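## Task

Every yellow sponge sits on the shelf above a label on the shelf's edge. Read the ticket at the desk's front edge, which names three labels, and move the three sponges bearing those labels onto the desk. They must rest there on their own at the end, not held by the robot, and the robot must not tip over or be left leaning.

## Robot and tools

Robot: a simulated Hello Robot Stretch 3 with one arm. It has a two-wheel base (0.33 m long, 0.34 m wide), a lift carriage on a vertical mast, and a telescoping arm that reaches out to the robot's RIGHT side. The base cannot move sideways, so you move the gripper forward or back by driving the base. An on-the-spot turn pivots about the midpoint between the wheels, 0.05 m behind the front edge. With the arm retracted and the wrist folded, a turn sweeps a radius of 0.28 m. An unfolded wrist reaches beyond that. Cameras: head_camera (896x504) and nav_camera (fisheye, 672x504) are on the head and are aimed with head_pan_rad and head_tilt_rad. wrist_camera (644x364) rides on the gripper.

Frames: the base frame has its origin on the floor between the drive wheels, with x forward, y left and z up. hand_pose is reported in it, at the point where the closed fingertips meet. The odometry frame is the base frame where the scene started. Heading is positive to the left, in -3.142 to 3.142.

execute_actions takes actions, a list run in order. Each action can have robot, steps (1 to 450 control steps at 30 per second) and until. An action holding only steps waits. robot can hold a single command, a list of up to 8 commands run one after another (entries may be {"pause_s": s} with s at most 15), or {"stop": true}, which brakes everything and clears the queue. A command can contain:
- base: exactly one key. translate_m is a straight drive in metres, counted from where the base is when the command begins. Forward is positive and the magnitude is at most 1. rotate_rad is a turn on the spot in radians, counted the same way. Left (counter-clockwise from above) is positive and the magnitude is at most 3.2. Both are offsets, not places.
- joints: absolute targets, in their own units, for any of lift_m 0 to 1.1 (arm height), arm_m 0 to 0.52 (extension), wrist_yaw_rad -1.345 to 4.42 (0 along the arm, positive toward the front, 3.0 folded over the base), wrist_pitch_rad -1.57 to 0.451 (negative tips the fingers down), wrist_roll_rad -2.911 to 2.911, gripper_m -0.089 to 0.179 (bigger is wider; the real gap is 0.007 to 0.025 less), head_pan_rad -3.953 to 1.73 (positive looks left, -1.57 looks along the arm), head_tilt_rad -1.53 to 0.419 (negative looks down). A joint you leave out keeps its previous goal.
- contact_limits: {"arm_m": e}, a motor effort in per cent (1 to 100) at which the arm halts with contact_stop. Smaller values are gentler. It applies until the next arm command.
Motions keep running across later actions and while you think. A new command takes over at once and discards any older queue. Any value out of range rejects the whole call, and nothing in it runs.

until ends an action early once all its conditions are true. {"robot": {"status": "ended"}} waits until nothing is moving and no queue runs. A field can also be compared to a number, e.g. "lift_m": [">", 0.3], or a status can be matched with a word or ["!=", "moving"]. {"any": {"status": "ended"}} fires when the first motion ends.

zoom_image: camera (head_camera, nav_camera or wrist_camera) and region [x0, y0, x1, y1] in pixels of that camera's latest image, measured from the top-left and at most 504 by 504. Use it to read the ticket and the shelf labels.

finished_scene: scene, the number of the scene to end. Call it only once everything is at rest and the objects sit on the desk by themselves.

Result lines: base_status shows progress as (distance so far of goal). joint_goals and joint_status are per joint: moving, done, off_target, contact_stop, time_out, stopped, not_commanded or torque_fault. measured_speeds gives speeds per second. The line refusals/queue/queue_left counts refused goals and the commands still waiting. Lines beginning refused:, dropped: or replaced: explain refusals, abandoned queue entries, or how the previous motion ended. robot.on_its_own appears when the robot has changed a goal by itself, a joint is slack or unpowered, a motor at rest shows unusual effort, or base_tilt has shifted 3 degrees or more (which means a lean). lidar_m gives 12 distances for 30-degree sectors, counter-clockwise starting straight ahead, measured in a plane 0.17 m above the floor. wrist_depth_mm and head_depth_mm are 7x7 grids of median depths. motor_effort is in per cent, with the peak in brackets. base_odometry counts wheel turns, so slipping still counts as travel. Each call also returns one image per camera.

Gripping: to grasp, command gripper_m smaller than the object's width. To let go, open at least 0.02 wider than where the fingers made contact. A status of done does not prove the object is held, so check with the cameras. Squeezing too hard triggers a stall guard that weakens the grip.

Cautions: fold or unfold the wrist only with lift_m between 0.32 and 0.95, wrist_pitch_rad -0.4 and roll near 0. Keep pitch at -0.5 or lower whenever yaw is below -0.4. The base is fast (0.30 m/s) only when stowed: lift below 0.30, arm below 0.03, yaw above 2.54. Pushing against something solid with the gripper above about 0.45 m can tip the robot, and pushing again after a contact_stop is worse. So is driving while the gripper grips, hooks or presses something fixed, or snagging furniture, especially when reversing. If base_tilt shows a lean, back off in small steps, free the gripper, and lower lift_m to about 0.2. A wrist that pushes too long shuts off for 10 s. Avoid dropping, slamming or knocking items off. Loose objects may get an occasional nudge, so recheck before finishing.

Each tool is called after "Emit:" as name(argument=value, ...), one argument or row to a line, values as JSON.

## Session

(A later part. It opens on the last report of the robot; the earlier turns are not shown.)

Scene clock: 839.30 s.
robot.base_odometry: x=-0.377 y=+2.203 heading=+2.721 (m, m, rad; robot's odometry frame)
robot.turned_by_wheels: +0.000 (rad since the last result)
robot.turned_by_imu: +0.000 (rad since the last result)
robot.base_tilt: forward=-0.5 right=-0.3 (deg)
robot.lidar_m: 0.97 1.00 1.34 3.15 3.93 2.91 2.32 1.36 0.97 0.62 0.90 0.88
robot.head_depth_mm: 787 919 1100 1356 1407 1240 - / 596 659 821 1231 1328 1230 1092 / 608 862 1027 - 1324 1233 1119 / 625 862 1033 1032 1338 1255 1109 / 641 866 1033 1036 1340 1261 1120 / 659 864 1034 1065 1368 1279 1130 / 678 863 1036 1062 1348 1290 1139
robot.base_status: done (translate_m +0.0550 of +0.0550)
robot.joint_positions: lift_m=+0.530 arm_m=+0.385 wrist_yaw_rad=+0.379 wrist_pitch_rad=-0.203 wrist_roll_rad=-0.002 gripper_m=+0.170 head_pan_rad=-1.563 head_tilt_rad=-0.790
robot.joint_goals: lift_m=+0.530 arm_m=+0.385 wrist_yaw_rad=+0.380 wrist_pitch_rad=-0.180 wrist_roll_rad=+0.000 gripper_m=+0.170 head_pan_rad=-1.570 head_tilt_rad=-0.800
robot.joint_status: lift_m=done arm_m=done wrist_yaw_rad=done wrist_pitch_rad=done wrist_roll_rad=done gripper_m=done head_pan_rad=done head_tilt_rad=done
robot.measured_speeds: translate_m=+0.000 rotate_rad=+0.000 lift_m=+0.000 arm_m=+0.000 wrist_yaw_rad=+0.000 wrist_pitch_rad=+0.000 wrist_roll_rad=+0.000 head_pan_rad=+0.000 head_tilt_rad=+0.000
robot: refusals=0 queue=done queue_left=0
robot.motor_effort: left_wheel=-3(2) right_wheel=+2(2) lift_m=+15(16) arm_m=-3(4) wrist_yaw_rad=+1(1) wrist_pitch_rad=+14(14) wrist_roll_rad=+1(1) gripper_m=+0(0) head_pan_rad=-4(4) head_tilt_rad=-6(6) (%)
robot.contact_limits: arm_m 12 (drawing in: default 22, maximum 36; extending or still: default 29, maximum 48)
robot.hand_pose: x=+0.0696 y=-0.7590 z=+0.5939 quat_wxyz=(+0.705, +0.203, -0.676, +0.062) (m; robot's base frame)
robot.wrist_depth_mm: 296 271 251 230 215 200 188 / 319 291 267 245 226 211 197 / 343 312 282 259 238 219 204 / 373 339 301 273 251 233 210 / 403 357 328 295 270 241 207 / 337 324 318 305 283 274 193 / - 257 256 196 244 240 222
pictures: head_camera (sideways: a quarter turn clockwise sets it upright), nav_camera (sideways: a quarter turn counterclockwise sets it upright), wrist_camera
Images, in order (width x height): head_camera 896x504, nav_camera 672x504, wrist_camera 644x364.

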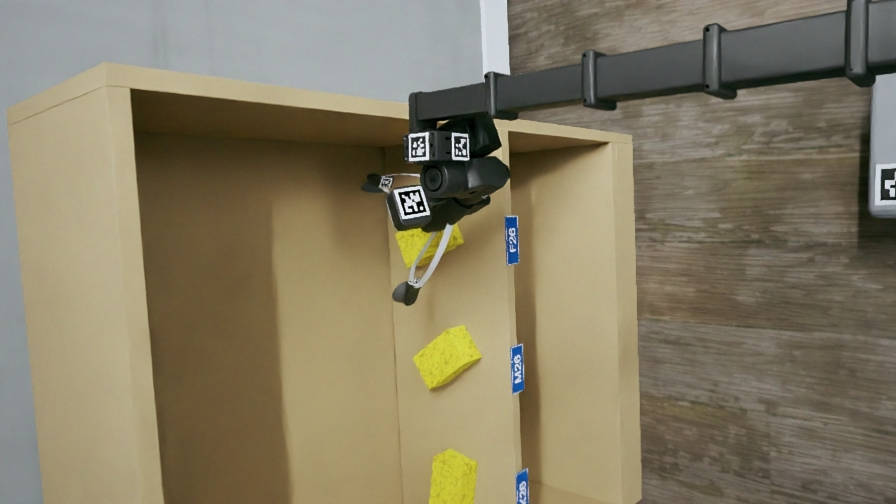

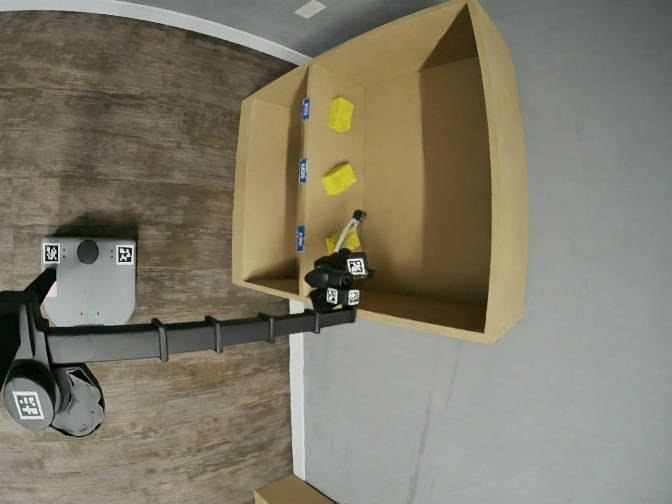

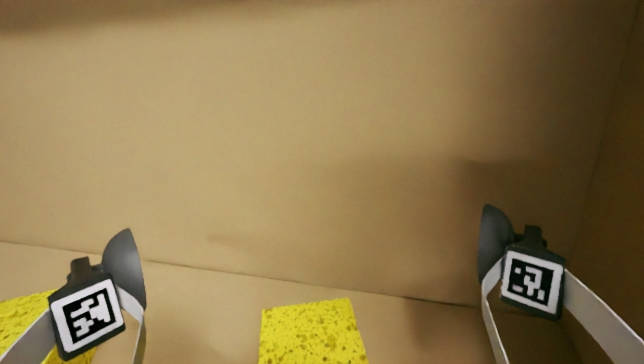

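Emit:
execute_actions(
  actions=[
    {"robot":{"joints":{"lift_m":0.485,"arm_m":0.375},"contact_limits":{"arm_m":14}},"steps":450,"until":{"robot":{"status":"ended"}}},
  ],
)

Scene clock: 850.17 s.
robot.base_odometry: x=-0.377 y=+2.203 heading=+2.721 (m, m, rad; robot's odometry frame)
robot.turned_by_wheels: +0.000 (rad since the last result)
robot.turned_by_imu: +0.000 (rad since the last result)
robot.base_tilt: forward=-0.6 right=-0.2 (deg)
robot.lidar_m: 0.97 1.00 1.34 3.37 3.93 2.90 2.32 1.35 0.97 0.62 0.90 0.88
robot.head_depth_mm: 789 917 1093 1359 1399 1237 1098 / 596 657 824 1232 1322 1231 1106 / 608 862 1022 1097 1332 1241 1116 / 623 862 1030 1029 1327 1251 1106 / 642 864 1029 1041 1342 1262 1112 / 660 866 1030 1060 1350 1282 1132 / 680 862 1029 1069 1352 1290 1134
robot.base_status: done (translate_m +0.0550 of +0.0550)
robot.joint_positions: lift_m=+0.485 arm_m=+0.375 wrist_yaw_rad=+0.379 wrist_pitch_rad=-0.203 wrist_roll_rad=-0.002 gripper_m=+0.170 head_pan_rad=-1.563 head_tilt_rad=-0.790
robot.joint_goals: lift_m=+0.485 arm_m=+0.375 wrist_yaw_rad=+0.380 wrist_pitch_rad=-0.180 wrist_roll_rad=+0.000 gripper_m=+0.170 head_pan_rad=-1.570 head_tilt_rad=-0.800
robot.joint_status: lift_m=done arm_m=done wrist_yaw_rad=done wrist_pitch_rad=done wrist_roll_rad=done gripper_m=done head_pan_rad=done head_tilt_rad=done
robot.measured_speeds: translate_m=+0.000 rotate_rad=+0.000 lift_m=+0.000 arm_m=+0.000 wrist_yaw_rad=+0.000 wrist_pitch_rad=+0.000 wrist_roll_rad=+0.000 head_pan_rad=+0.000 head_tilt_rad=+0.000
robot: refusals=0 queue=done queue_left=0
robot.motor_effort: left_wheel=-2(2) right_wheel=+2(2) lift_m=+15(16) arm_m=-4(3) wrist_yaw_rad=+1(1) wrist_pitch_rad=+14(14) wrist_roll_rad=+1(1) gripper_m=+1(1) head_pan_rad=-4(4) head_tilt_rad=-7(6) (%)
robot.contact_limits: arm_m 14 (drawing in: default 22, maximum 36; extending or still: default 29, maximum 48)
robot.hand_pose: x=+0.0696 y=-0.7490 z=+0.5489 quat_wxyz=(+0.705, +0.203, -0.676, +0.062) (m; robot's base frame)
robot.wrist_depth_mm: 308 282 259 240 222 209 197 / 334 303 275 254 235 218 204 / 358 325 295 271 247 230 214 / 388 350 316 288 264 244 210 / 350 340 324 296 275 252 207 / 196 251 244 170 234 220 192 / - 200 192 138 184 187 179
pictures: head_camera (sideways: a quarter turn clockwise sets it upright), nav_camera (sideways: a quarter turn counterclockwise sets it upright), wrist_camera
Images, in order (width x height): head_camera 896x504, nav_camera 672x504, wrist_camera 644x364.

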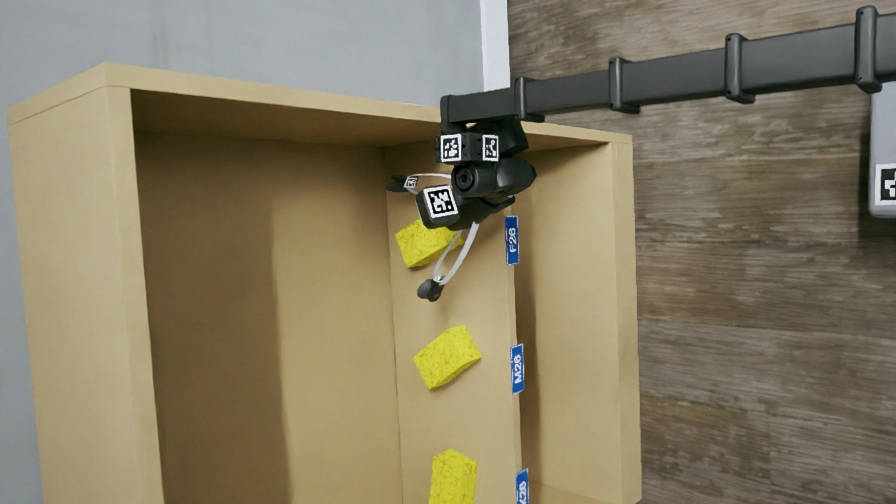

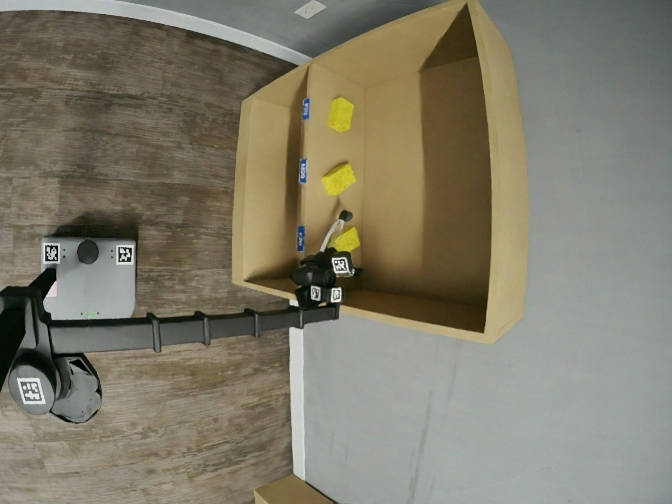

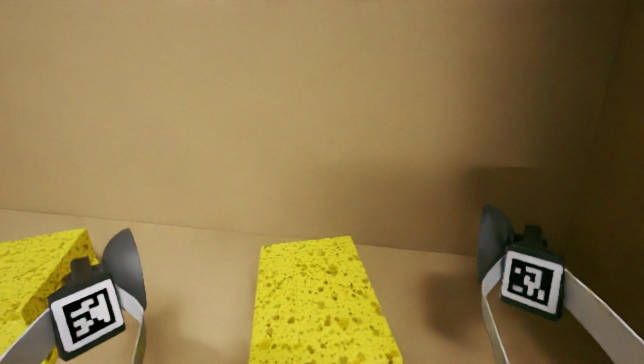

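Emit:
execute_actions(
  actions=[
    {"robot":{"joints":{"lift_m":0.463}},"steps":450,"until":{"robot":{"status":"ended"}}},
  ],
)

Scene clock: 855.93 s.
robot.base_odometry: x=-0.377 y=+2.203 heading=+2.721 (m, m, rad; robot's odometry frame)
robot.turned_by_wheels: +0.000 (rad since the last result)
robot.turned_by_imu: +0.000 (rad since the last result)
robot.base_tilt: forward=-0.6 right=-0.3 (deg)
robot.lidar_m: 0.97 1.00 1.34 3.35 3.93 2.91 2.32 1.36 0.97 0.62 0.90 0.88
robot.head_depth_mm: 786 918 1097 1362 1391 1224 1098 / 595 660 824 1236 1347 1233 1094 / 609 861 1029 1095 1322 1238 1114 / 625 862 1031 1034 1338 1251 1109 / 641 866 1032 1041 1339 1269 1118 / 661 863 1033 1062 1353 1285 1131 / 679 864 1034 1069 1350 1292 1138
robot.base_status: done (translate_m +0.0550 of +0.0550)
robot.joint_positions: lift_m=+0.463 arm_m=+0.375 wrist_yaw_rad=+0.379 wrist_pitch_rad=-0.203 wrist_roll_rad=-0.002 gripper_m=+0.170 head_pan_rad=-1.563 head_tilt_rad=-0.790
robot.joint_goals: lift_m=+0.463 arm_m=+0.375 wrist_yaw_rad=+0.380 wrist_pitch_rad=-0.180 wrist_roll_rad=+0.000 gripper_m=+0.170 head_pan_rad=-1.570 head_tilt_rad=-0.800
robot.joint_status: lift_m=done arm_m=done wrist_yaw_rad=done wrist_pitch_rad=done wrist_roll_rad=done gripper_m=done head_pan_rad=done head_tilt_rad=done
robot.measured_speeds: translate_m=+0.000 rotate_rad=+0.000 lift_m=+0.000 arm_m=+0.000 wrist_yaw_rad=+0.000 wrist_pitch_rad=+0.000 wrist_roll_rad=+0.000 head_pan_rad=+0.000 head_tilt_rad=+0.000
robot: refusals=0 queue=done queue_left=0
robot.motor_effort: left_wheel=-2(3) right_wheel=+2(2) lift_m=+15(15) arm_m=-4(4) wrist_yaw_rad=+0(0) wrist_pitch_rad=+14(14) wrist_roll_rad=+1(1) gripper_m=+2(0) head_pan_rad=-4(4) head_tilt_rad=-6(5) (%)
robot.contact_limits: arm_m 14 (drawing in: default 22, maximum 36; extending or still: default 29, maximum 48)
robot.hand_pose: x=+0.0696 y=-0.7490 z=+0.5269 quat_wxyz=(+0.705, +0.203, -0.676, +0.062) (m; robot's base frame)
robot.wrist_depth_mm: 310 283 257 240 226 209 197 / 333 304 277 253 237 220 202 / 358 328 293 269 247 230 213 / 385 348 317 285 263 242 212 / 227 294 269 181 262 249 208 / 191 218 202 138 194 190 184 / - 171 159 119 151 160 158
pictures: head_camera (sideways: a quarter turn clockwise sets it upright), nav_camera (sideways: a quarter turn counterclockwise sets it upright), wrist_camera
Images, in order (width x height): head_camera 896x504, nav_camera 672x504, wrist_camera 644x364.

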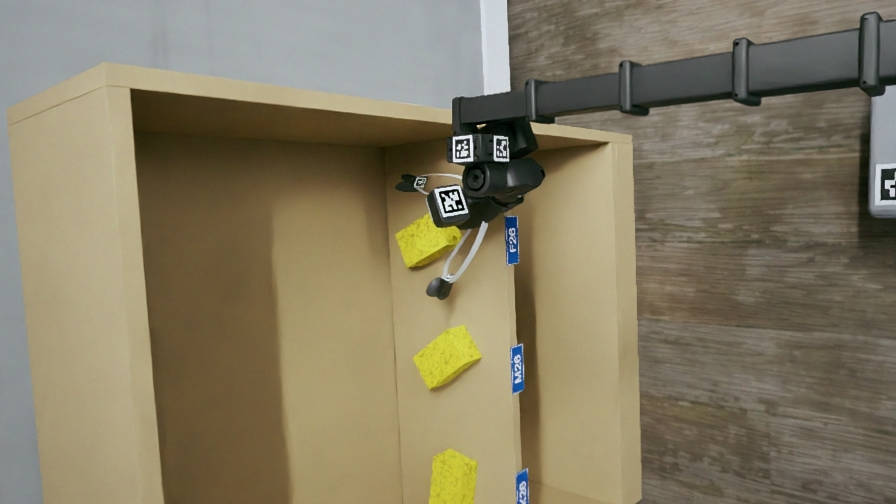

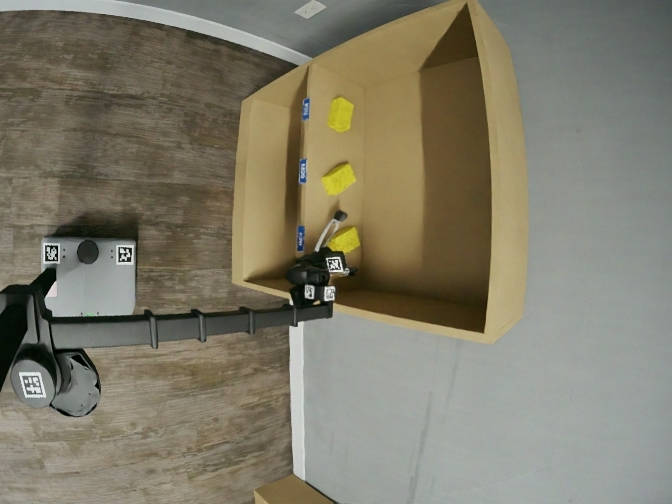

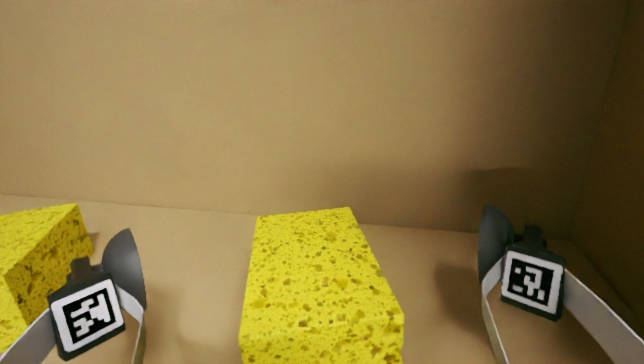

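Emit:
execute_actions(
  actions=[
    {"robot":[{"joints":{"gripper_m":0.07}},{"joints":{"gripper_m":0.045}},{"joints":{"lift_m":0.505}}],"steps":450,"until":{"robot":{"status":"ended"}}},
    {"steps":5},
  ],
)

Scene clock: 864.70 s.
robot.base_odometry: x=-0.377 y=+2.203 heading=+2.721 (m, m, rad; robot's odometry frame)
robot.turned_by_wheels: +0.000 (rad since the last result)
robot.turned_by_imu: +0.000 (rad since the last result)
robot.base_tilt: forward=-0.6 right=-0.3 (deg)
robot.lidar_m: 0.97 1.00 1.34 3.35 3.93 2.91 2.32 1.35 0.97 0.62 0.90 0.88
robot.head_depth_mm: 787 916 1096 1362 1393 1238 1097 / 595 659 825 1233 1260 1231 1100 / 607 863 1029 1094 1323 1244 1113 / 625 863 1030 1016 1331 1254 1102 / 641 859 1034 1041 1348 1262 1119 / 658 863 1033 1064 1350 1278 1125 / 679 867 1037 1065 1343 1280 1137
robot.base_status: done (translate_m +0.0550 of +0.0550)
robot.joint_positions: lift_m=+0.505 arm_m=+0.375 wrist_yaw_rad=+0.379 wrist_pitch_rad=-0.203 wrist_roll_rad=-0.002 gripper_m=+0.045 head_pan_rad=-1.563 head_tilt_rad=-0.790
robot.joint_goals: lift_m=+0.505 arm_m=+0.375 wrist_yaw_rad=+0.380 wrist_pitch_rad=-0.180 wrist_roll_rad=+0.000 gripper_m=+0.045 head_pan_rad=-1.570 head_tilt_rad=-0.800
robot.joint_status: lift_m=done arm_m=done wrist_yaw_rad=done wrist_pitch_rad=done wrist_roll_rad=done gripper_m=done head_pan_rad=done head_tilt_rad=done
robot.measured_speeds: translate_m=+0.000 rotate_rad=+0.000 lift_m=+0.000 arm_m=+0.000 wrist_yaw_rad=+0.000 wrist_pitch_rad=+0.000 wrist_roll_rad=+0.000 head_pan_rad=+0.000 head_tilt_rad=+0.000
robot: refusals=0 queue=done queue_left=0
robot.motor_effort: left_wheel=-2(2) right_wheel=+2(2) lift_m=+35(37) arm_m=-4(3) wrist_yaw_rad=+1(1) wrist_pitch_rad=+14(14) wrist_roll_rad=+1(1) gripper_m=-8(86) head_pan_rad=-4(4) head_tilt_rad=-6(6) (%)
robot.contact_limits: arm_m 14 (drawing in: default 22, maximum 36; extending or still: default 29, maximum 48)
robot.hand_pose: x=+0.0696 y=-0.7490 z=+0.5680 quat_wxyz=(+0.705, +0.203, -0.676, +0.062) (m; robot's base frame)
robot.wrist_depth_mm: 308 283 262 241 222 209 195 / 329 301 278 256 235 218 203 / 360 322 294 268 248 230 215 / 389 354 317 287 265 244 211 / 389 365 333 181 274 258 209 / 227 283 147 138 143 258 204 / 198 229 207 118 199 210 194
pictures: head_camera (sideways: a quarter turn clockwise sets it upright), nav_camera (sideways: a quarter turn counterclockwise sets it upright), wrist_camera
Images, in order (width x height): head_camera 896x504, nav_camera 672x504, wrist_camera 644x364.

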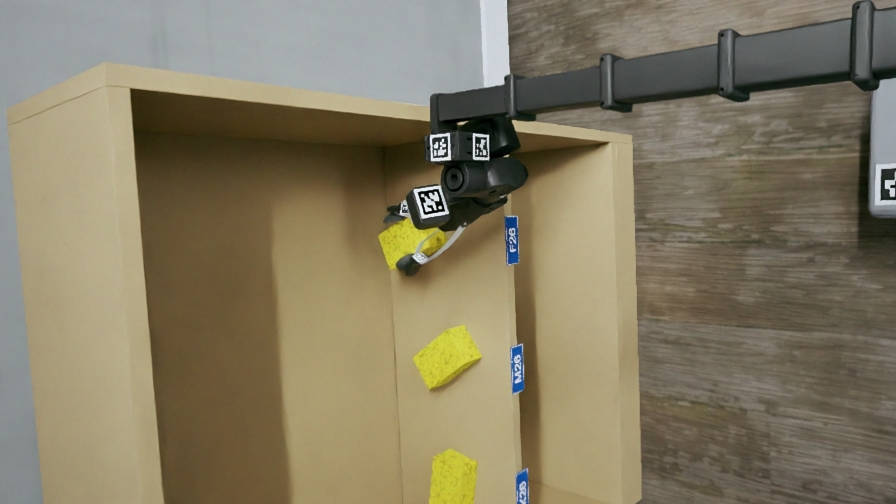

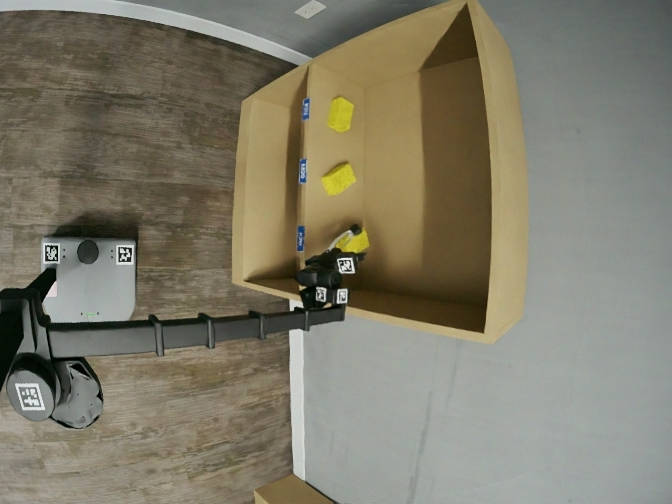

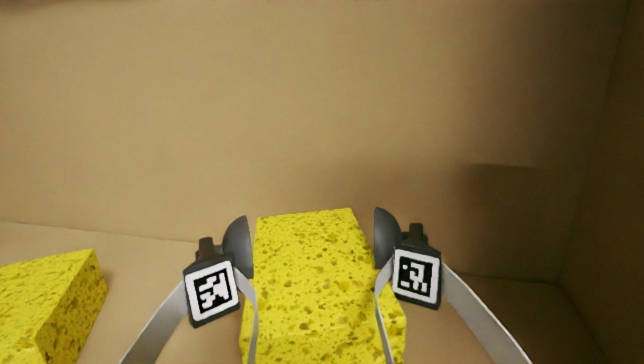

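Emit:
execute_actions(
  actions=[
    {"robot":[{"joints":{"gripper_m":0.037}},{"joints":{"arm_m":0.0,"head_pan_rad":0.0,"head_tilt_rad":-0.6}},{"base":{"rotate_rad":1.896},"joints":{"wrist_yaw_rad":0.0}},{"base":{"translate_m":1.0},"joints":{"lift_m":0.78}},{"base":{"translate_m":1.0}},{"base":{"translate_m":0.392}},{"base":{"rotate_rad":1.246},"joints":{"head_pan_rad":-1.57,"head_tilt_rad":-0.75}},{"joints":{"arm_m":0.47},"contact_limits":{"arm_m":12}}],"steps":450,"until":{"robot":{"status":"ended"}}},
    {"steps":450,"until":{"robot":{"status":"ended"}}},
    {"steps":450,"until":{"robot":{"status":"ended"}}},
    {"steps":450,"until":{"robot":{"status":"ended"}}},
  ],
)

Scene clock: 937.03 s.
robot.base_odometry: x=-0.604 y=-0.178 heading=-0.420 (m, m, rad; robot's odometry frame)
robot.turned_by_wheels: +3.142 (rad since the last result)
robot.turned_by_imu: +3.196 (rad since the last result)
robot.base_tilt: forward=-0.6 right=-0.2 (deg)
robot.lidar_m: 2.06 2.15 2.82 2.94 2.42 1.74 1.67 1.72 0.91 0.99 1.11 2.14
robot.head_depth_mm: 1316 1194 949 - 1400 1245 1093 / 1322 1288 893 1687 1452 1258 1099 / 1326 1311 893 1748 1465 1265 1114 / 1327 1271 970 1722 1477 1274 1122 / 1334 1304 951 1623 1497 1296 1132 / 1325 1329 994 1720 1517 1295 1140 / 1333 1476 1017 1793 1545 1314 1149
robot.base_status: done (rotate_rad +1.2459 of +1.2460)
robot.joint_positions: lift_m=+0.780 arm_m=+0.470 wrist_yaw_rad=+0.001 wrist_pitch_rad=-0.203 wrist_roll_rad=-0.002 gripper_m=+0.038 head_pan_rad=-1.563 head_tilt_rad=-0.741
robot.joint_goals: lift_m=+0.780 arm_m=+0.470 wrist_yaw_rad=+0.000 wrist_pitch_rad=-0.180 wrist_roll_rad=+0.000 gripper_m=+0.037 head_pan_rad=-1.570 head_tilt_rad=-0.750
robot.joint_status: lift_m=done arm_m=done wrist_yaw_rad=done wrist_pitch_rad=done wrist_roll_rad=done gripper_m=done head_pan_rad=done head_tilt_rad=done
robot.measured_speeds: translate_m=+0.000 rotate_rad=+0.000 lift_m=+0.000 arm_m=+0.000 wrist_yaw_rad=+0.000 wrist_pitch_rad=+0.000 wrist_roll_rad=+0.000 head_pan_rad=+0.000 head_tilt_rad=+0.000
robot: refusals=0 queue=done queue_left=0
robot.motor_effort: left_wheel=-2(4) right_wheel=+2(10) lift_m=+36(37) arm_m=+2(3) wrist_yaw_rad=+0(2) wrist_pitch_rad=+14(14) wrist_roll_rad=+1(1) gripper_m=-11(49) head_pan_rad=-4(52) head_tilt_rad=-6(27) (%)
robot.contact_limits: arm_m 12 (drawing in: default 22, maximum 36; extending or still: default 29, maximum 48)
robot.hand_pose: x=-0.0212 y=-0.8608 z=+0.8430 quat_wxyz=(+0.705, +0.072, -0.702, -0.072) (m; robot's base frame)
robot.wrist_depth_mm: 709 731 759 754 816 820 834 / 754 739 775 802 831 868 855 / 791 818 856 864 869 901 929 / 805 699 648 635 600 586 560 / 479 459 461 181 445 409 395 / 359 346 147 139 293 319 306 / 284 279 255 117 246 257 252
pictures: head_camera (sideways: a quarter turn clockwise sets it upright), nav_camera (sideways: a quarter turn counterclockwise sets it upright), wrist_camera
Images, in order (width x height): head_camera 896x504, nav_camera 672x504, wrist_camera 644x364.

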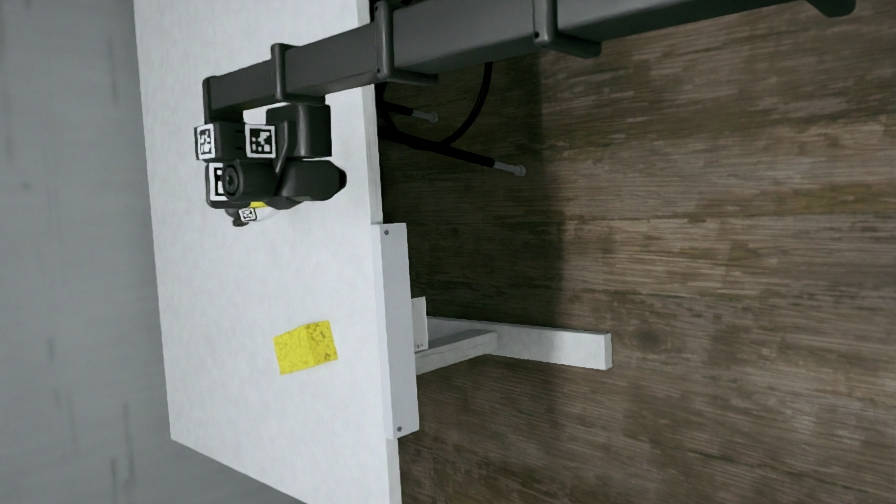

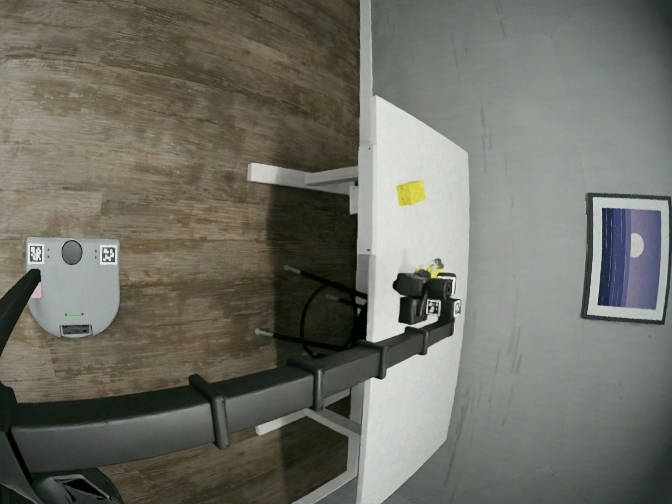

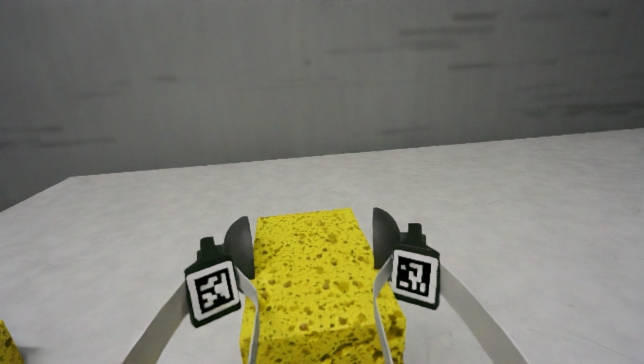

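Emit:
execute_actions(
  actions=[
    {"robot":[{"joints":{"lift_m":0.703}},{"joints":{"gripper_m":0.13}}],"steps":450,"until":{"robot":{"status":"ended"}}},
  ],
)

Scene clock: 950.73 s.
robot.base_odometry: x=-0.604 y=-0.178 heading=-0.420 (m, m, rad; robot's odometry frame)
robot.turned_by_wheels: +0.000 (rad since the last result)
robot.turned_by_imu: +0.000 (rad since the last result)
robot.base_tilt: forward=-0.7 right=-0.2 (deg)
robot.lidar_m: 2.07 2.15 2.82 2.95 2.43 1.74 1.67 1.72 0.91 0.99 1.11 2.14
robot.head_depth_mm: 1320 1198 952 1607 - 1223 1092 / 1324 1219 - 1682 1450 1253 1106 / 1326 1246 1014 1733 1473 1265 1113 / 1320 1271 967 1723 1485 1281 1121 / 1321 1297 951 1630 1498 1298 1126 / 1327 1327 994 1710 1524 1301 1140 / 1330 1476 1019 1792 1539 1311 1148
robot.base_status: done (rotate_rad +1.2459 of +1.2460)
robot.joint_positions: lift_m=+0.703 arm_m=+0.470 wrist_yaw_rad=+0.001 wrist_pitch_rad=-0.203 wrist_roll_rad=-0.002 gripper_m=+0.130 head_pan_rad=-1.563 head_tilt_rad=-0.741
robot.joint_goals: lift_m=+0.703 arm_m=+0.470 wrist_yaw_rad=+0.000 wrist_pitch_rad=-0.180 wrist_roll_rad=+0.000 gripper_m=+0.130 head_pan_rad=-1.570 head_tilt_rad=-0.750
robot.joint_status: lift_m=done arm_m=done wrist_yaw_rad=done wrist_pitch_rad=done wrist_roll_rad=done gripper_m=done head_pan_rad=done head_tilt_rad=done
robot.measured_speeds: translate_m=+0.000 rotate_rad=+0.000 lift_m=+0.000 arm_m=+0.000 wrist_yaw_rad=+0.000 wrist_pitch_rad=+0.000 wrist_roll_rad=+0.000 head_pan_rad=+0.000 head_tilt_rad=+0.000
robot: refusals=0 queue=done queue_left=0
robot.motor_effort: left_wheel=-2(2) right_wheel=+2(2) lift_m=+15(35) arm_m=+3(2) wrist_yaw_rad=-1(0) wrist_pitch_rad=+14(13) wrist_roll_rad=+1(1) gripper_m=+0(79) head_pan_rad=-5(3) head_tilt_rad=-6(6) (%)
robot.contact_limits: arm_m 12 (drawing in: default 22, maximum 36; extending or still: default 29, maximum 48)
robot.hand_pose: x=-0.0212 y=-0.8608 z=+0.7669 quat_wxyz=(+0.705, +0.072, -0.702, -0.072) (m; robot's base frame)
robot.wrist_depth_mm: 732 723 738 778 790 793 829 / 742 763 816 797 827 845 892 / 773 793 801 725 671 623 575 / 469 449 420 406 386 363 352 / 305 307 288 188 271 273 252 / 230 - 207 143 198 - 197 / 190 172 163 119 156 164 162
pictures: head_camera (sideways: a quarter turn clockwise sets it upright), nav_camera (sideways: a quarter turn counterclockwise sets it upright), wrist_camera
Images, in order (width x height): head_camera 896x504, nav_camera 672x504, wrist_camera 644x364.

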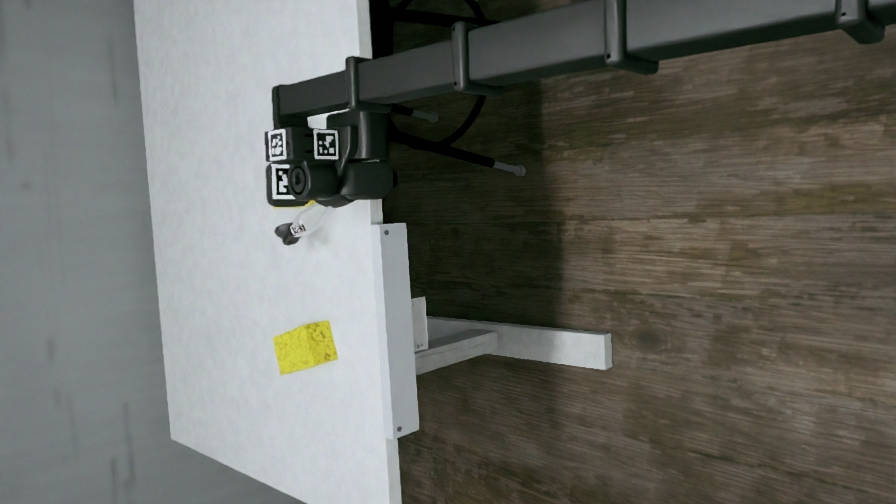

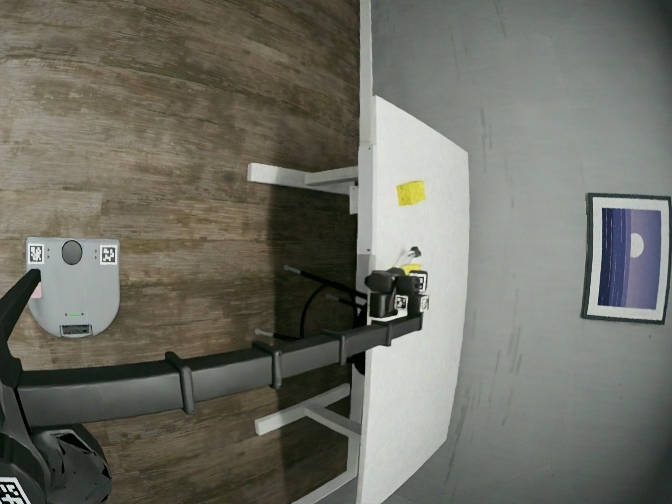

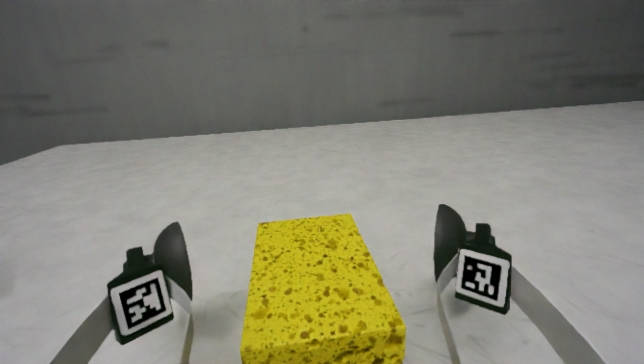

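Emit:
execute_actions(
  actions=[
    {"robot":[{"joints":{"lift_m":0.725}},{"joints":{"arm_m":0.0}},{"joints":{"wrist_pitch_rad":-0.4,"gripper_m":0.04,"wrist_yaw_rad":3.0,"lift_m":0.40},"base":{"rotate_rad":1.994}},{"joints":{"lift_m":0.25,"head_pan_rad":0.0,"head_tilt_rad":-0.5}},{"base":{"translate_m":1.0}},{"base":{"translate_m":1.0}},{"base":{"translate_m":0.488}},{"base":{"rotate_rad":1.148},"joints":{"head_pan_rad":-1.3,"head_tilt_rad":-0.85}}],"steps":450,"until":{"robot":{"status":"ended"}}},
    {"steps":450,"until":{"robot":{"status":"ended"}}},
    {"steps":450,"until":{"robot":{"status":"ended"}}},
    {"robot":[{"joints":{"lift_m":0.36}},{"joints":{"wrist_yaw_rad":0.0,"gripper_m":0.14,"lift_m":0.45}},{"joints":{"wrist_pitch_rad":-0.18,"lift_m":0.55}}],"steps":450,"until":{"robot":{"status":"ended"}}},
  ],
)

Scene clock: 1004.60 s.
robot.base_odometry: x=-0.611 y=+2.310 heading=+2.722 (m, m, rad; robot's odometry frame)
robot.turned_by_wheels: +3.142 (rad since the last result)
robot.turned_by_imu: +3.195 (rad since the last result)
robot.base_tilt: forward=-0.6 right=-0.3 (deg)
robot.lidar_m: 0.71 0.73 0.98 2.53 3.95 3.16 2.58 1.34 0.72 0.87 0.71 0.74
robot.head_depth_mm: 547 839 1005 969 1277 1199 - / 561 866 1043 992 1297 - - / 574 899 1086 1023 1326 1220 1118 / 588 928 1115 1061 1349 1235 1100 / 606 880 972 1092 1391 1241 1110 / 617 728 1307 1518 1432 1255 1120 / 900 1068 1166 1230 1318 1257 1123
robot.base_status: done (rotate_rad +1.1479 of +1.1480)
robot.joint_positions: lift_m=+0.550 arm_m=+0.000 wrist_yaw_rad=+0.002 wrist_pitch_rad=-0.203 wrist_roll_rad=-0.002 gripper_m=+0.140 head_pan_rad=-1.293 head_tilt_rad=-0.839
robot.joint_goals: lift_m=+0.550 arm_m=+0.000 wrist_yaw_rad=+0.000 wrist_pitch_rad=-0.180 wrist_roll_rad=+0.000 gripper_m=+0.140 head_pan_rad=-1.300 head_tilt_rad=-0.850
robot.joint_status: lift_m=done arm_m=done wrist_yaw_rad=done wrist_pitch_rad=done wrist_roll_rad=done gripper_m=done head_pan_rad=done head_tilt_rad=done
robot.measured_speeds: translate_m=+0.000 rotate_rad=+0.000 lift_m=+0.000 arm_m=+0.000 wrist_yaw_rad=+0.000 wrist_pitch_rad=+0.000 wrist_roll_rad=+0.000 head_pan_rad=+0.000 head_tilt_rad=+0.000
robot: refusals=0 queue=done queue_left=0
robot.motor_effort: left_wheel=-2(9) right_wheel=+3(12) lift_m=+35(36) arm_m=-3(5) wrist_yaw_rad=-2(4) wrist_pitch_rad=+14(15) wrist_roll_rad=+1(1) gripper_m=+1(78) head_pan_rad=-5(48) head_tilt_rad=-6(36) (%)
robot.hand_pose: x=-0.0209 y=-0.3914 z=+0.6129 quat_wxyz=(+0.705, +0.073, -0.702, -0.071) (m; robot's base frame)
robot.wrist_depth_mm: 527 542 556 571 578 527 389 / 544 575 587 604 629 529 404 / 543 604 610 639 652 560 435 / 531 621 637 635 632 524 780 / 475 465 464 449 432 474 863 / 417 - 724 761 782 - 916 / 469 745 773 778 753 592 850
pictures: head_camera (sideways: a quarter turn clockwise sets it upright), nav_camera (sideways: a quarter turn counterclockwise sets it upright), wrist_camera
Images, in order (width x height): head_camera 896x504, nav_camera 672x504, wrist_camera 644x364.

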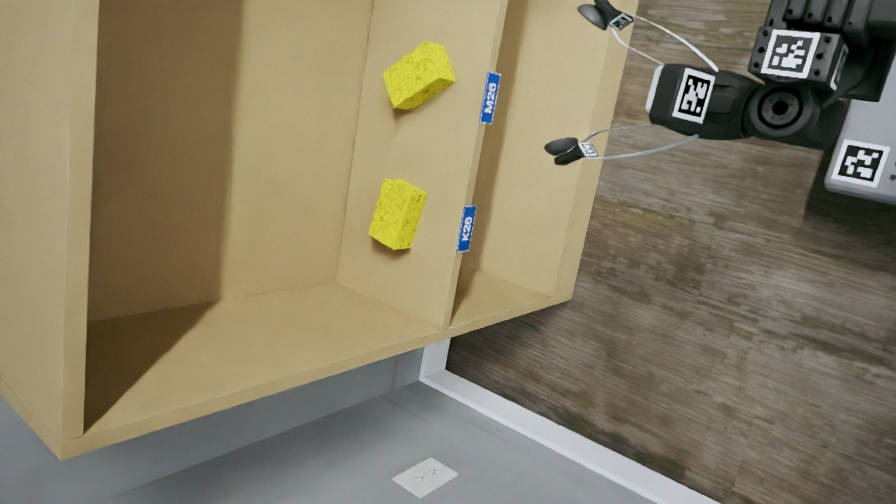

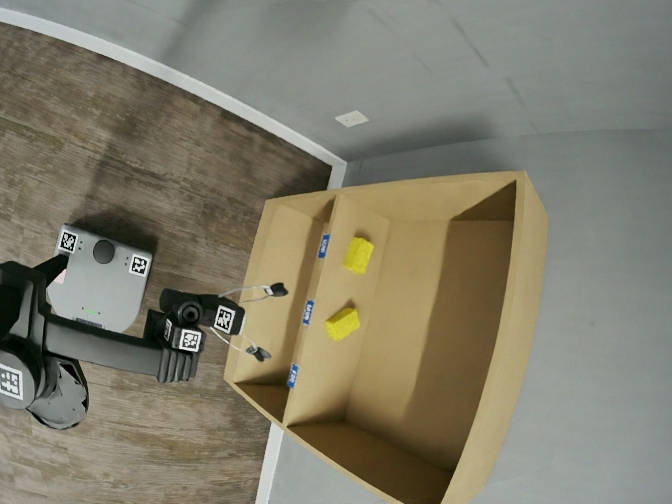

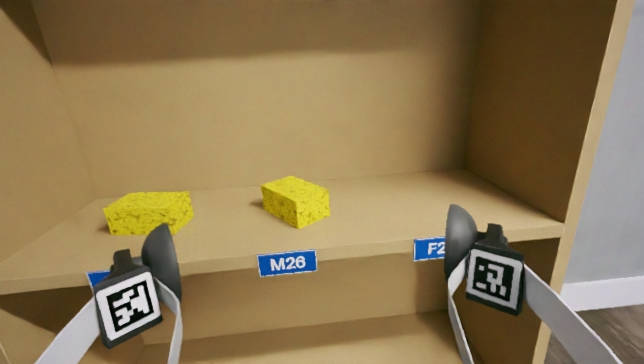

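Emit:
zoom_image(
  camera="head_camera",
  region=[330, 150, 500, 340],
)

Emit:
zoom_image(
  camera="wrist_camera",
  region=[60, 150, 360, 300],
)

Region (330, 150, 500, 340) of head_camera's 896x504 image, scaled by 2.653, with more detail than that image has; it fills the left 451 columns of this view, and the rest is white.

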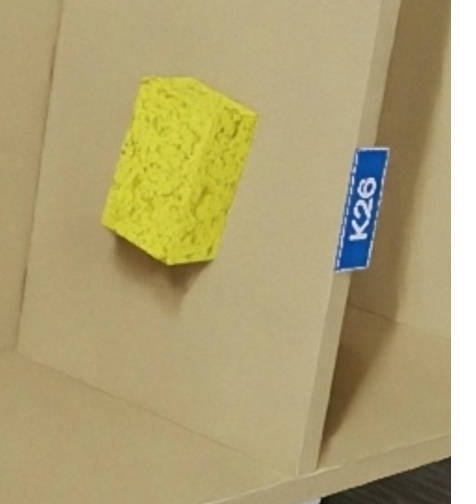

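Region (60, 150, 360, 300) of wrist_camera's 644x364 image, scaled by 1.680.

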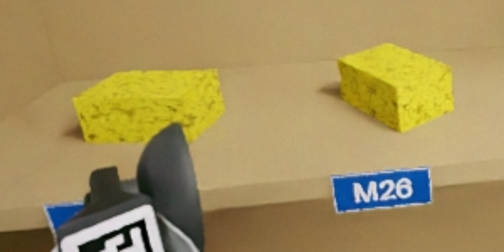

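Emit:
execute_actions(
  actions=[
    {"robot":[{"base":{"translate_m":0.28},"joints":{"wrist_yaw_rad":-0.2,"gripper_m":0.175,"head_pan_rad":-1.57,"head_tilt_rad":-0.85}},{"joints":{"arm_m":0.15},"contact_limits":{"arm_m":12}}],"steps":450,"until":{"robot":{"status":"ended"}}},
  ],
)

Scene clock: 1071.50 s.
robot.base_odometry: x=-0.867 y=+2.424 heading=+2.722 (m, m, rad; robot's odometry frame)
robot.turned_by_wheels: +0.000 (rad since the last result)
robot.turned_by_imu: +0.002 (rad since the last result)
robot.base_tilt: forward=-0.7 right=-0.3 (deg)
robot.lidar_m: 0.43 0.44 0.60 1.53 3.95 3.46 2.70 0.89 0.89 0.60 0.62 0.45
robot.head_depth_mm: 547 873 1053 983 1293 1221 - / 560 871 1057 1010 - 1190 1117 / 554 874 1059 1001 1316 1218 1133 / 561 877 1032 1026 1329 1236 1103 / 569 674 1069 1441 1421 1244 1110 / 795 938 1130 1335 1337 1212 1115 / 795 935 1041 1031 1006 983 961
robot.base_status: done (translate_m +0.2800 of +0.2800)
robot.joint_positions: lift_m=+0.550 arm_m=+0.150 wrist_yaw_rad=-0.199 wrist_pitch_rad=-0.203 wrist_roll_rad=-0.002 gripper_m=+0.175 head_pan_rad=-1.563 head_tilt_rad=-0.839
robot.joint_goals: lift_m=+0.550 arm_m=+0.150 wrist_yaw_rad=-0.200 wrist_pitch_rad=-0.180 wrist_roll_rad=+0.000 gripper_m=+0.175 head_pan_rad=-1.570 head_tilt_rad=-0.850
robot.joint_status: lift_m=done arm_m=done wrist_yaw_rad=done wrist_pitch_rad=done wrist_roll_rad=done gripper_m=done head_pan_rad=done head_tilt_rad=done
robot.measured_speeds: translate_m=+0.000 rotate_rad=+0.000 lift_m=+0.000 arm_m=+0.000 wrist_yaw_rad=+0.000 wrist_pitch_rad=+0.000 wrist_roll_rad=+0.000 head_pan_rad=+0.000 head_tilt_rad=+0.000
robot: refusals=0 queue=done queue_left=0
robot.motor_effort: left_wheel=-2(3) right_wheel=+2(8) lift_m=+35(35) arm_m=+3(3) wrist_yaw_rad=-1(2) wrist_pitch_rad=+14(14) wrist_roll_rad=+1(1) gripper_m=+1(87) head_pan_rad=-5(29) head_tilt_rad=-6(6) (%)
robot.contact_limits: arm_m 12 (drawing in: default 22, maximum 36; extending or still: default 29, maximum 48)
robot.hand_pose: x=-0.0701 y=-0.5359 z=+0.6129 quat_wxyz=(+0.694, +0.002, -0.706, -0.142) (m; robot's base frame)
robot.wrist_depth_mm: 315 384 407 438 486 528 525 / 302 400 433 459 504 565 546 / 291 415 458 487 548 601 554 / 277 440 475 523 561 596 529 / 265 446 438 414 402 392 406 / 240 357 334 340 333 327 542 / - 284 281 284 683 727 659
pictures: head_camera (sideways: a quarter turn clockwise sets it upright), nav_camera (sideways: a quarter turn counterclockwise sets it upright), wrist_camera
Images, in order (width x height): head_camera 896x504, nav_camera 672x504, wrist_camera 644x364.

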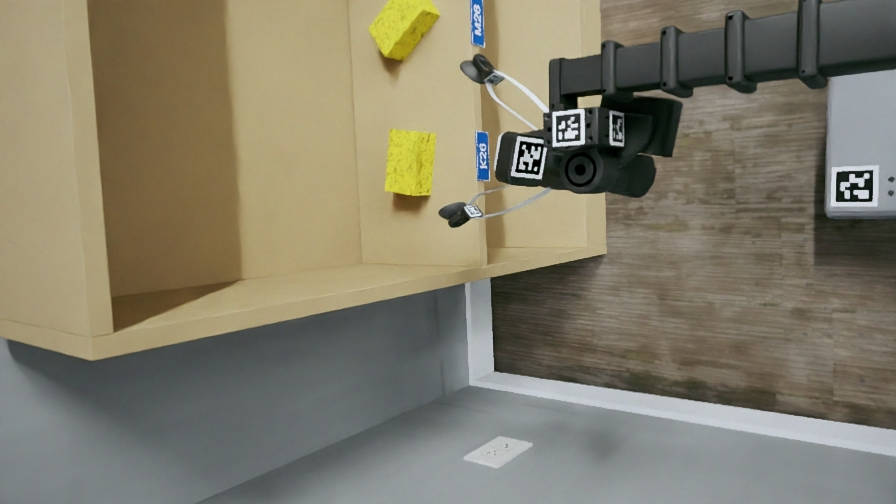

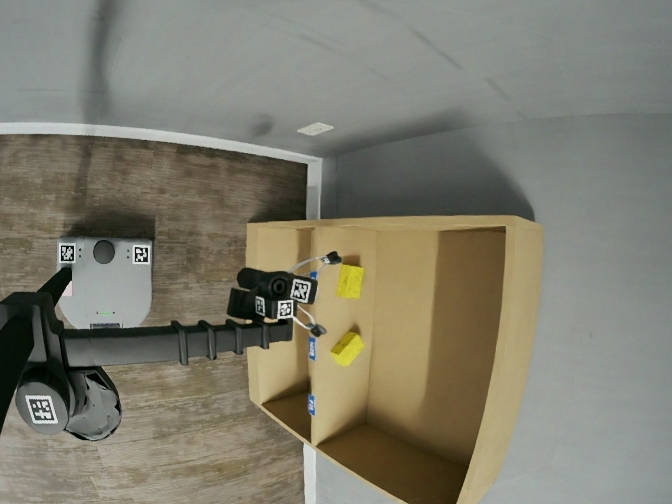

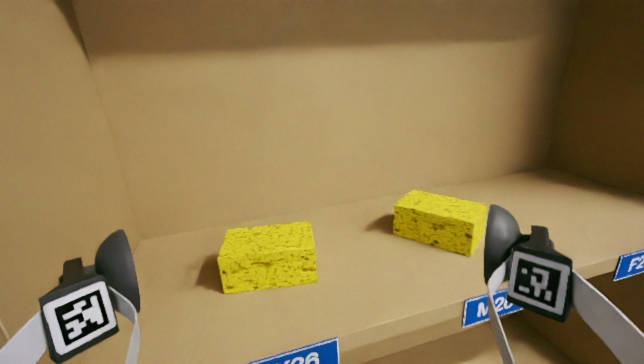

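Emit:
execute_actions(
  actions=[
    {"robot":[{"joints":{"arm_m":0.335},"contact_limits":{"arm_m":12}},{"joints":{"lift_m":0.51}}],"steps":450,"until":{"robot":{"status":"ended"}}},
  ],
)

Scene clock: 1090.87 s.
robot.base_odometry: x=-0.867 y=+2.424 heading=+2.722 (m, m, rad; robot's odometry frame)
robot.turned_by_wheels: +0.000 (rad since the last result)
robot.turned_by_imu: +0.000 (rad since the last result)
robot.base_tilt: forward=-0.6 right=-0.3 (deg)
robot.lidar_m: 0.43 0.44 0.59 1.54 3.93 3.45 2.70 0.89 0.90 0.60 0.62 0.45
robot.head_depth_mm: 546 870 1052 986 1293 1216 - / 560 874 1056 1008 1301 1209 1117 / 552 874 1055 1020 1309 1220 1123 / 560 877 1031 1025 1334 1237 1102 / 568 673 1065 1441 1416 1248 1110 / 795 936 1133 1333 1337 1211 1113 / 794 936 1035 1027 1008 985 961
robot.base_status: done (translate_m +0.2800 of +0.2800)
robot.joint_positions: lift_m=+0.510 arm_m=+0.335 wrist_yaw_rad=-0.199 wrist_pitch_rad=-0.203 wrist_roll_rad=-0.002 gripper_m=+0.175 head_pan_rad=-1.563 head_tilt_rad=-0.839
robot.joint_goals: lift_m=+0.510 arm_m=+0.335 wrist_yaw_rad=-0.200 wrist_pitch_rad=-0.180 wrist_roll_rad=+0.000 gripper_m=+0.175 head_pan_rad=-1.570 head_tilt_rad=-0.850
robot.joint_status: lift_m=done arm_m=done wrist_yaw_rad=done wrist_pitch_rad=done wrist_roll_rad=done gripper_m=done head_pan_rad=done head_tilt_rad=done
robot.measured_speeds: translate_m=+0.000 rotate_rad=+0.000 lift_m=+0.000 arm_m=+0.000 wrist_yaw_rad=+0.000 wrist_pitch_rad=+0.000 wrist_roll_rad=+0.000 head_pan_rad=+0.000 head_tilt_rad=+0.000
robot: refusals=0 queue=done queue_left=0
robot.motor_effort: left_wheel=-2(2) right_wheel=+2(2) lift_m=+15(36) arm_m=+3(4) wrist_yaw_rad=-1(2) wrist_pitch_rad=+14(14) wrist_roll_rad=+1(1) gripper_m=+0(1) head_pan_rad=-5(4) head_tilt_rad=-6(7) (%)
robot.contact_limits: arm_m 12 (drawing in: default 22, maximum 36; extending or still: default 29, maximum 48)
robot.hand_pose: x=-0.0701 y=-0.7209 z=+0.5738 quat_wxyz=(+0.694, +0.002, -0.706, -0.142) (m; robot's base frame)
robot.wrist_depth_mm: 216 230 248 268 289 322 346 / 229 239 258 282 306 337 380 / 237 250 269 298 324 361 402 / 247 264 283 313 344 386 430 / 257 281 304 329 355 358 331 / 244 289 286 279 272 257 205 / - 235 179 170 215 217 208
pictures: head_camera (sideways: a quarter turn clockwise sets it upright), nav_camera (sideways: a quarter turn counterclockwise sets it upright), wrist_camera
Images, in order (width x height): head_camera 896x504, nav_camera 672x504, wrist_camera 644x364.

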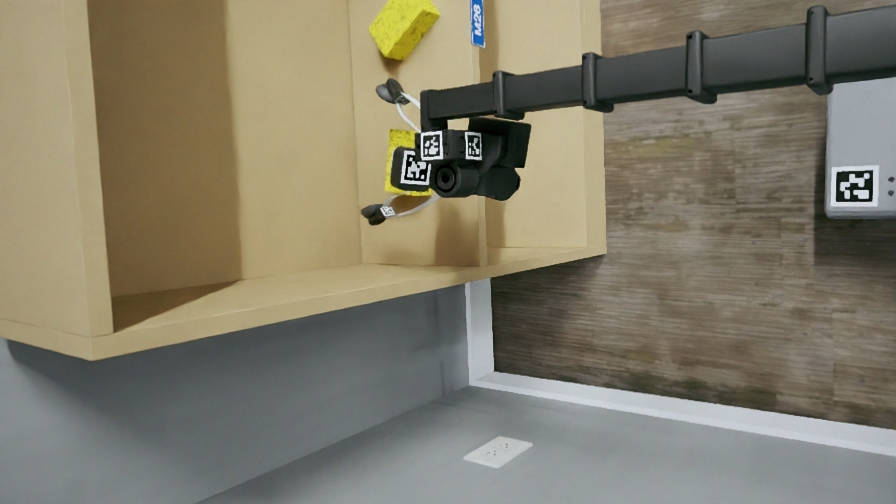

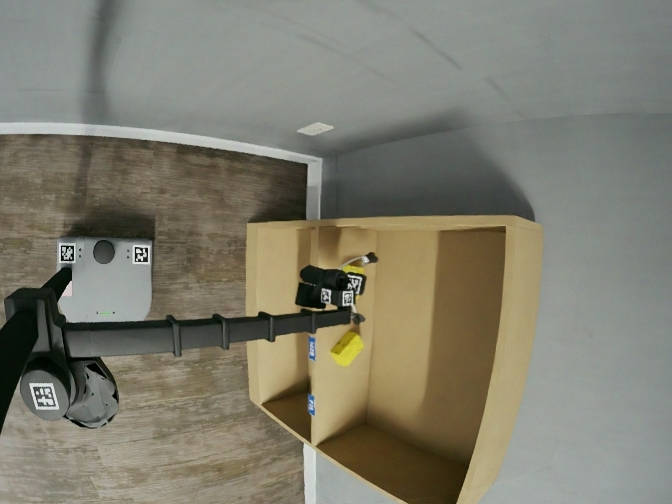

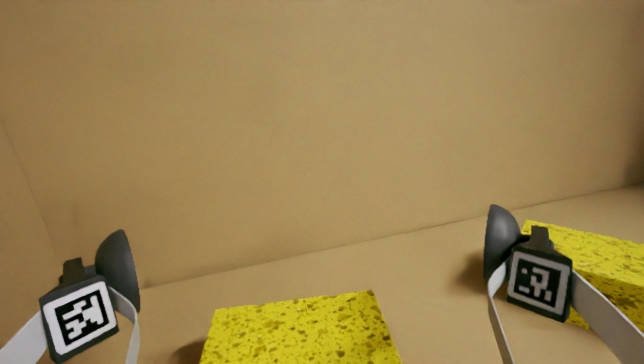

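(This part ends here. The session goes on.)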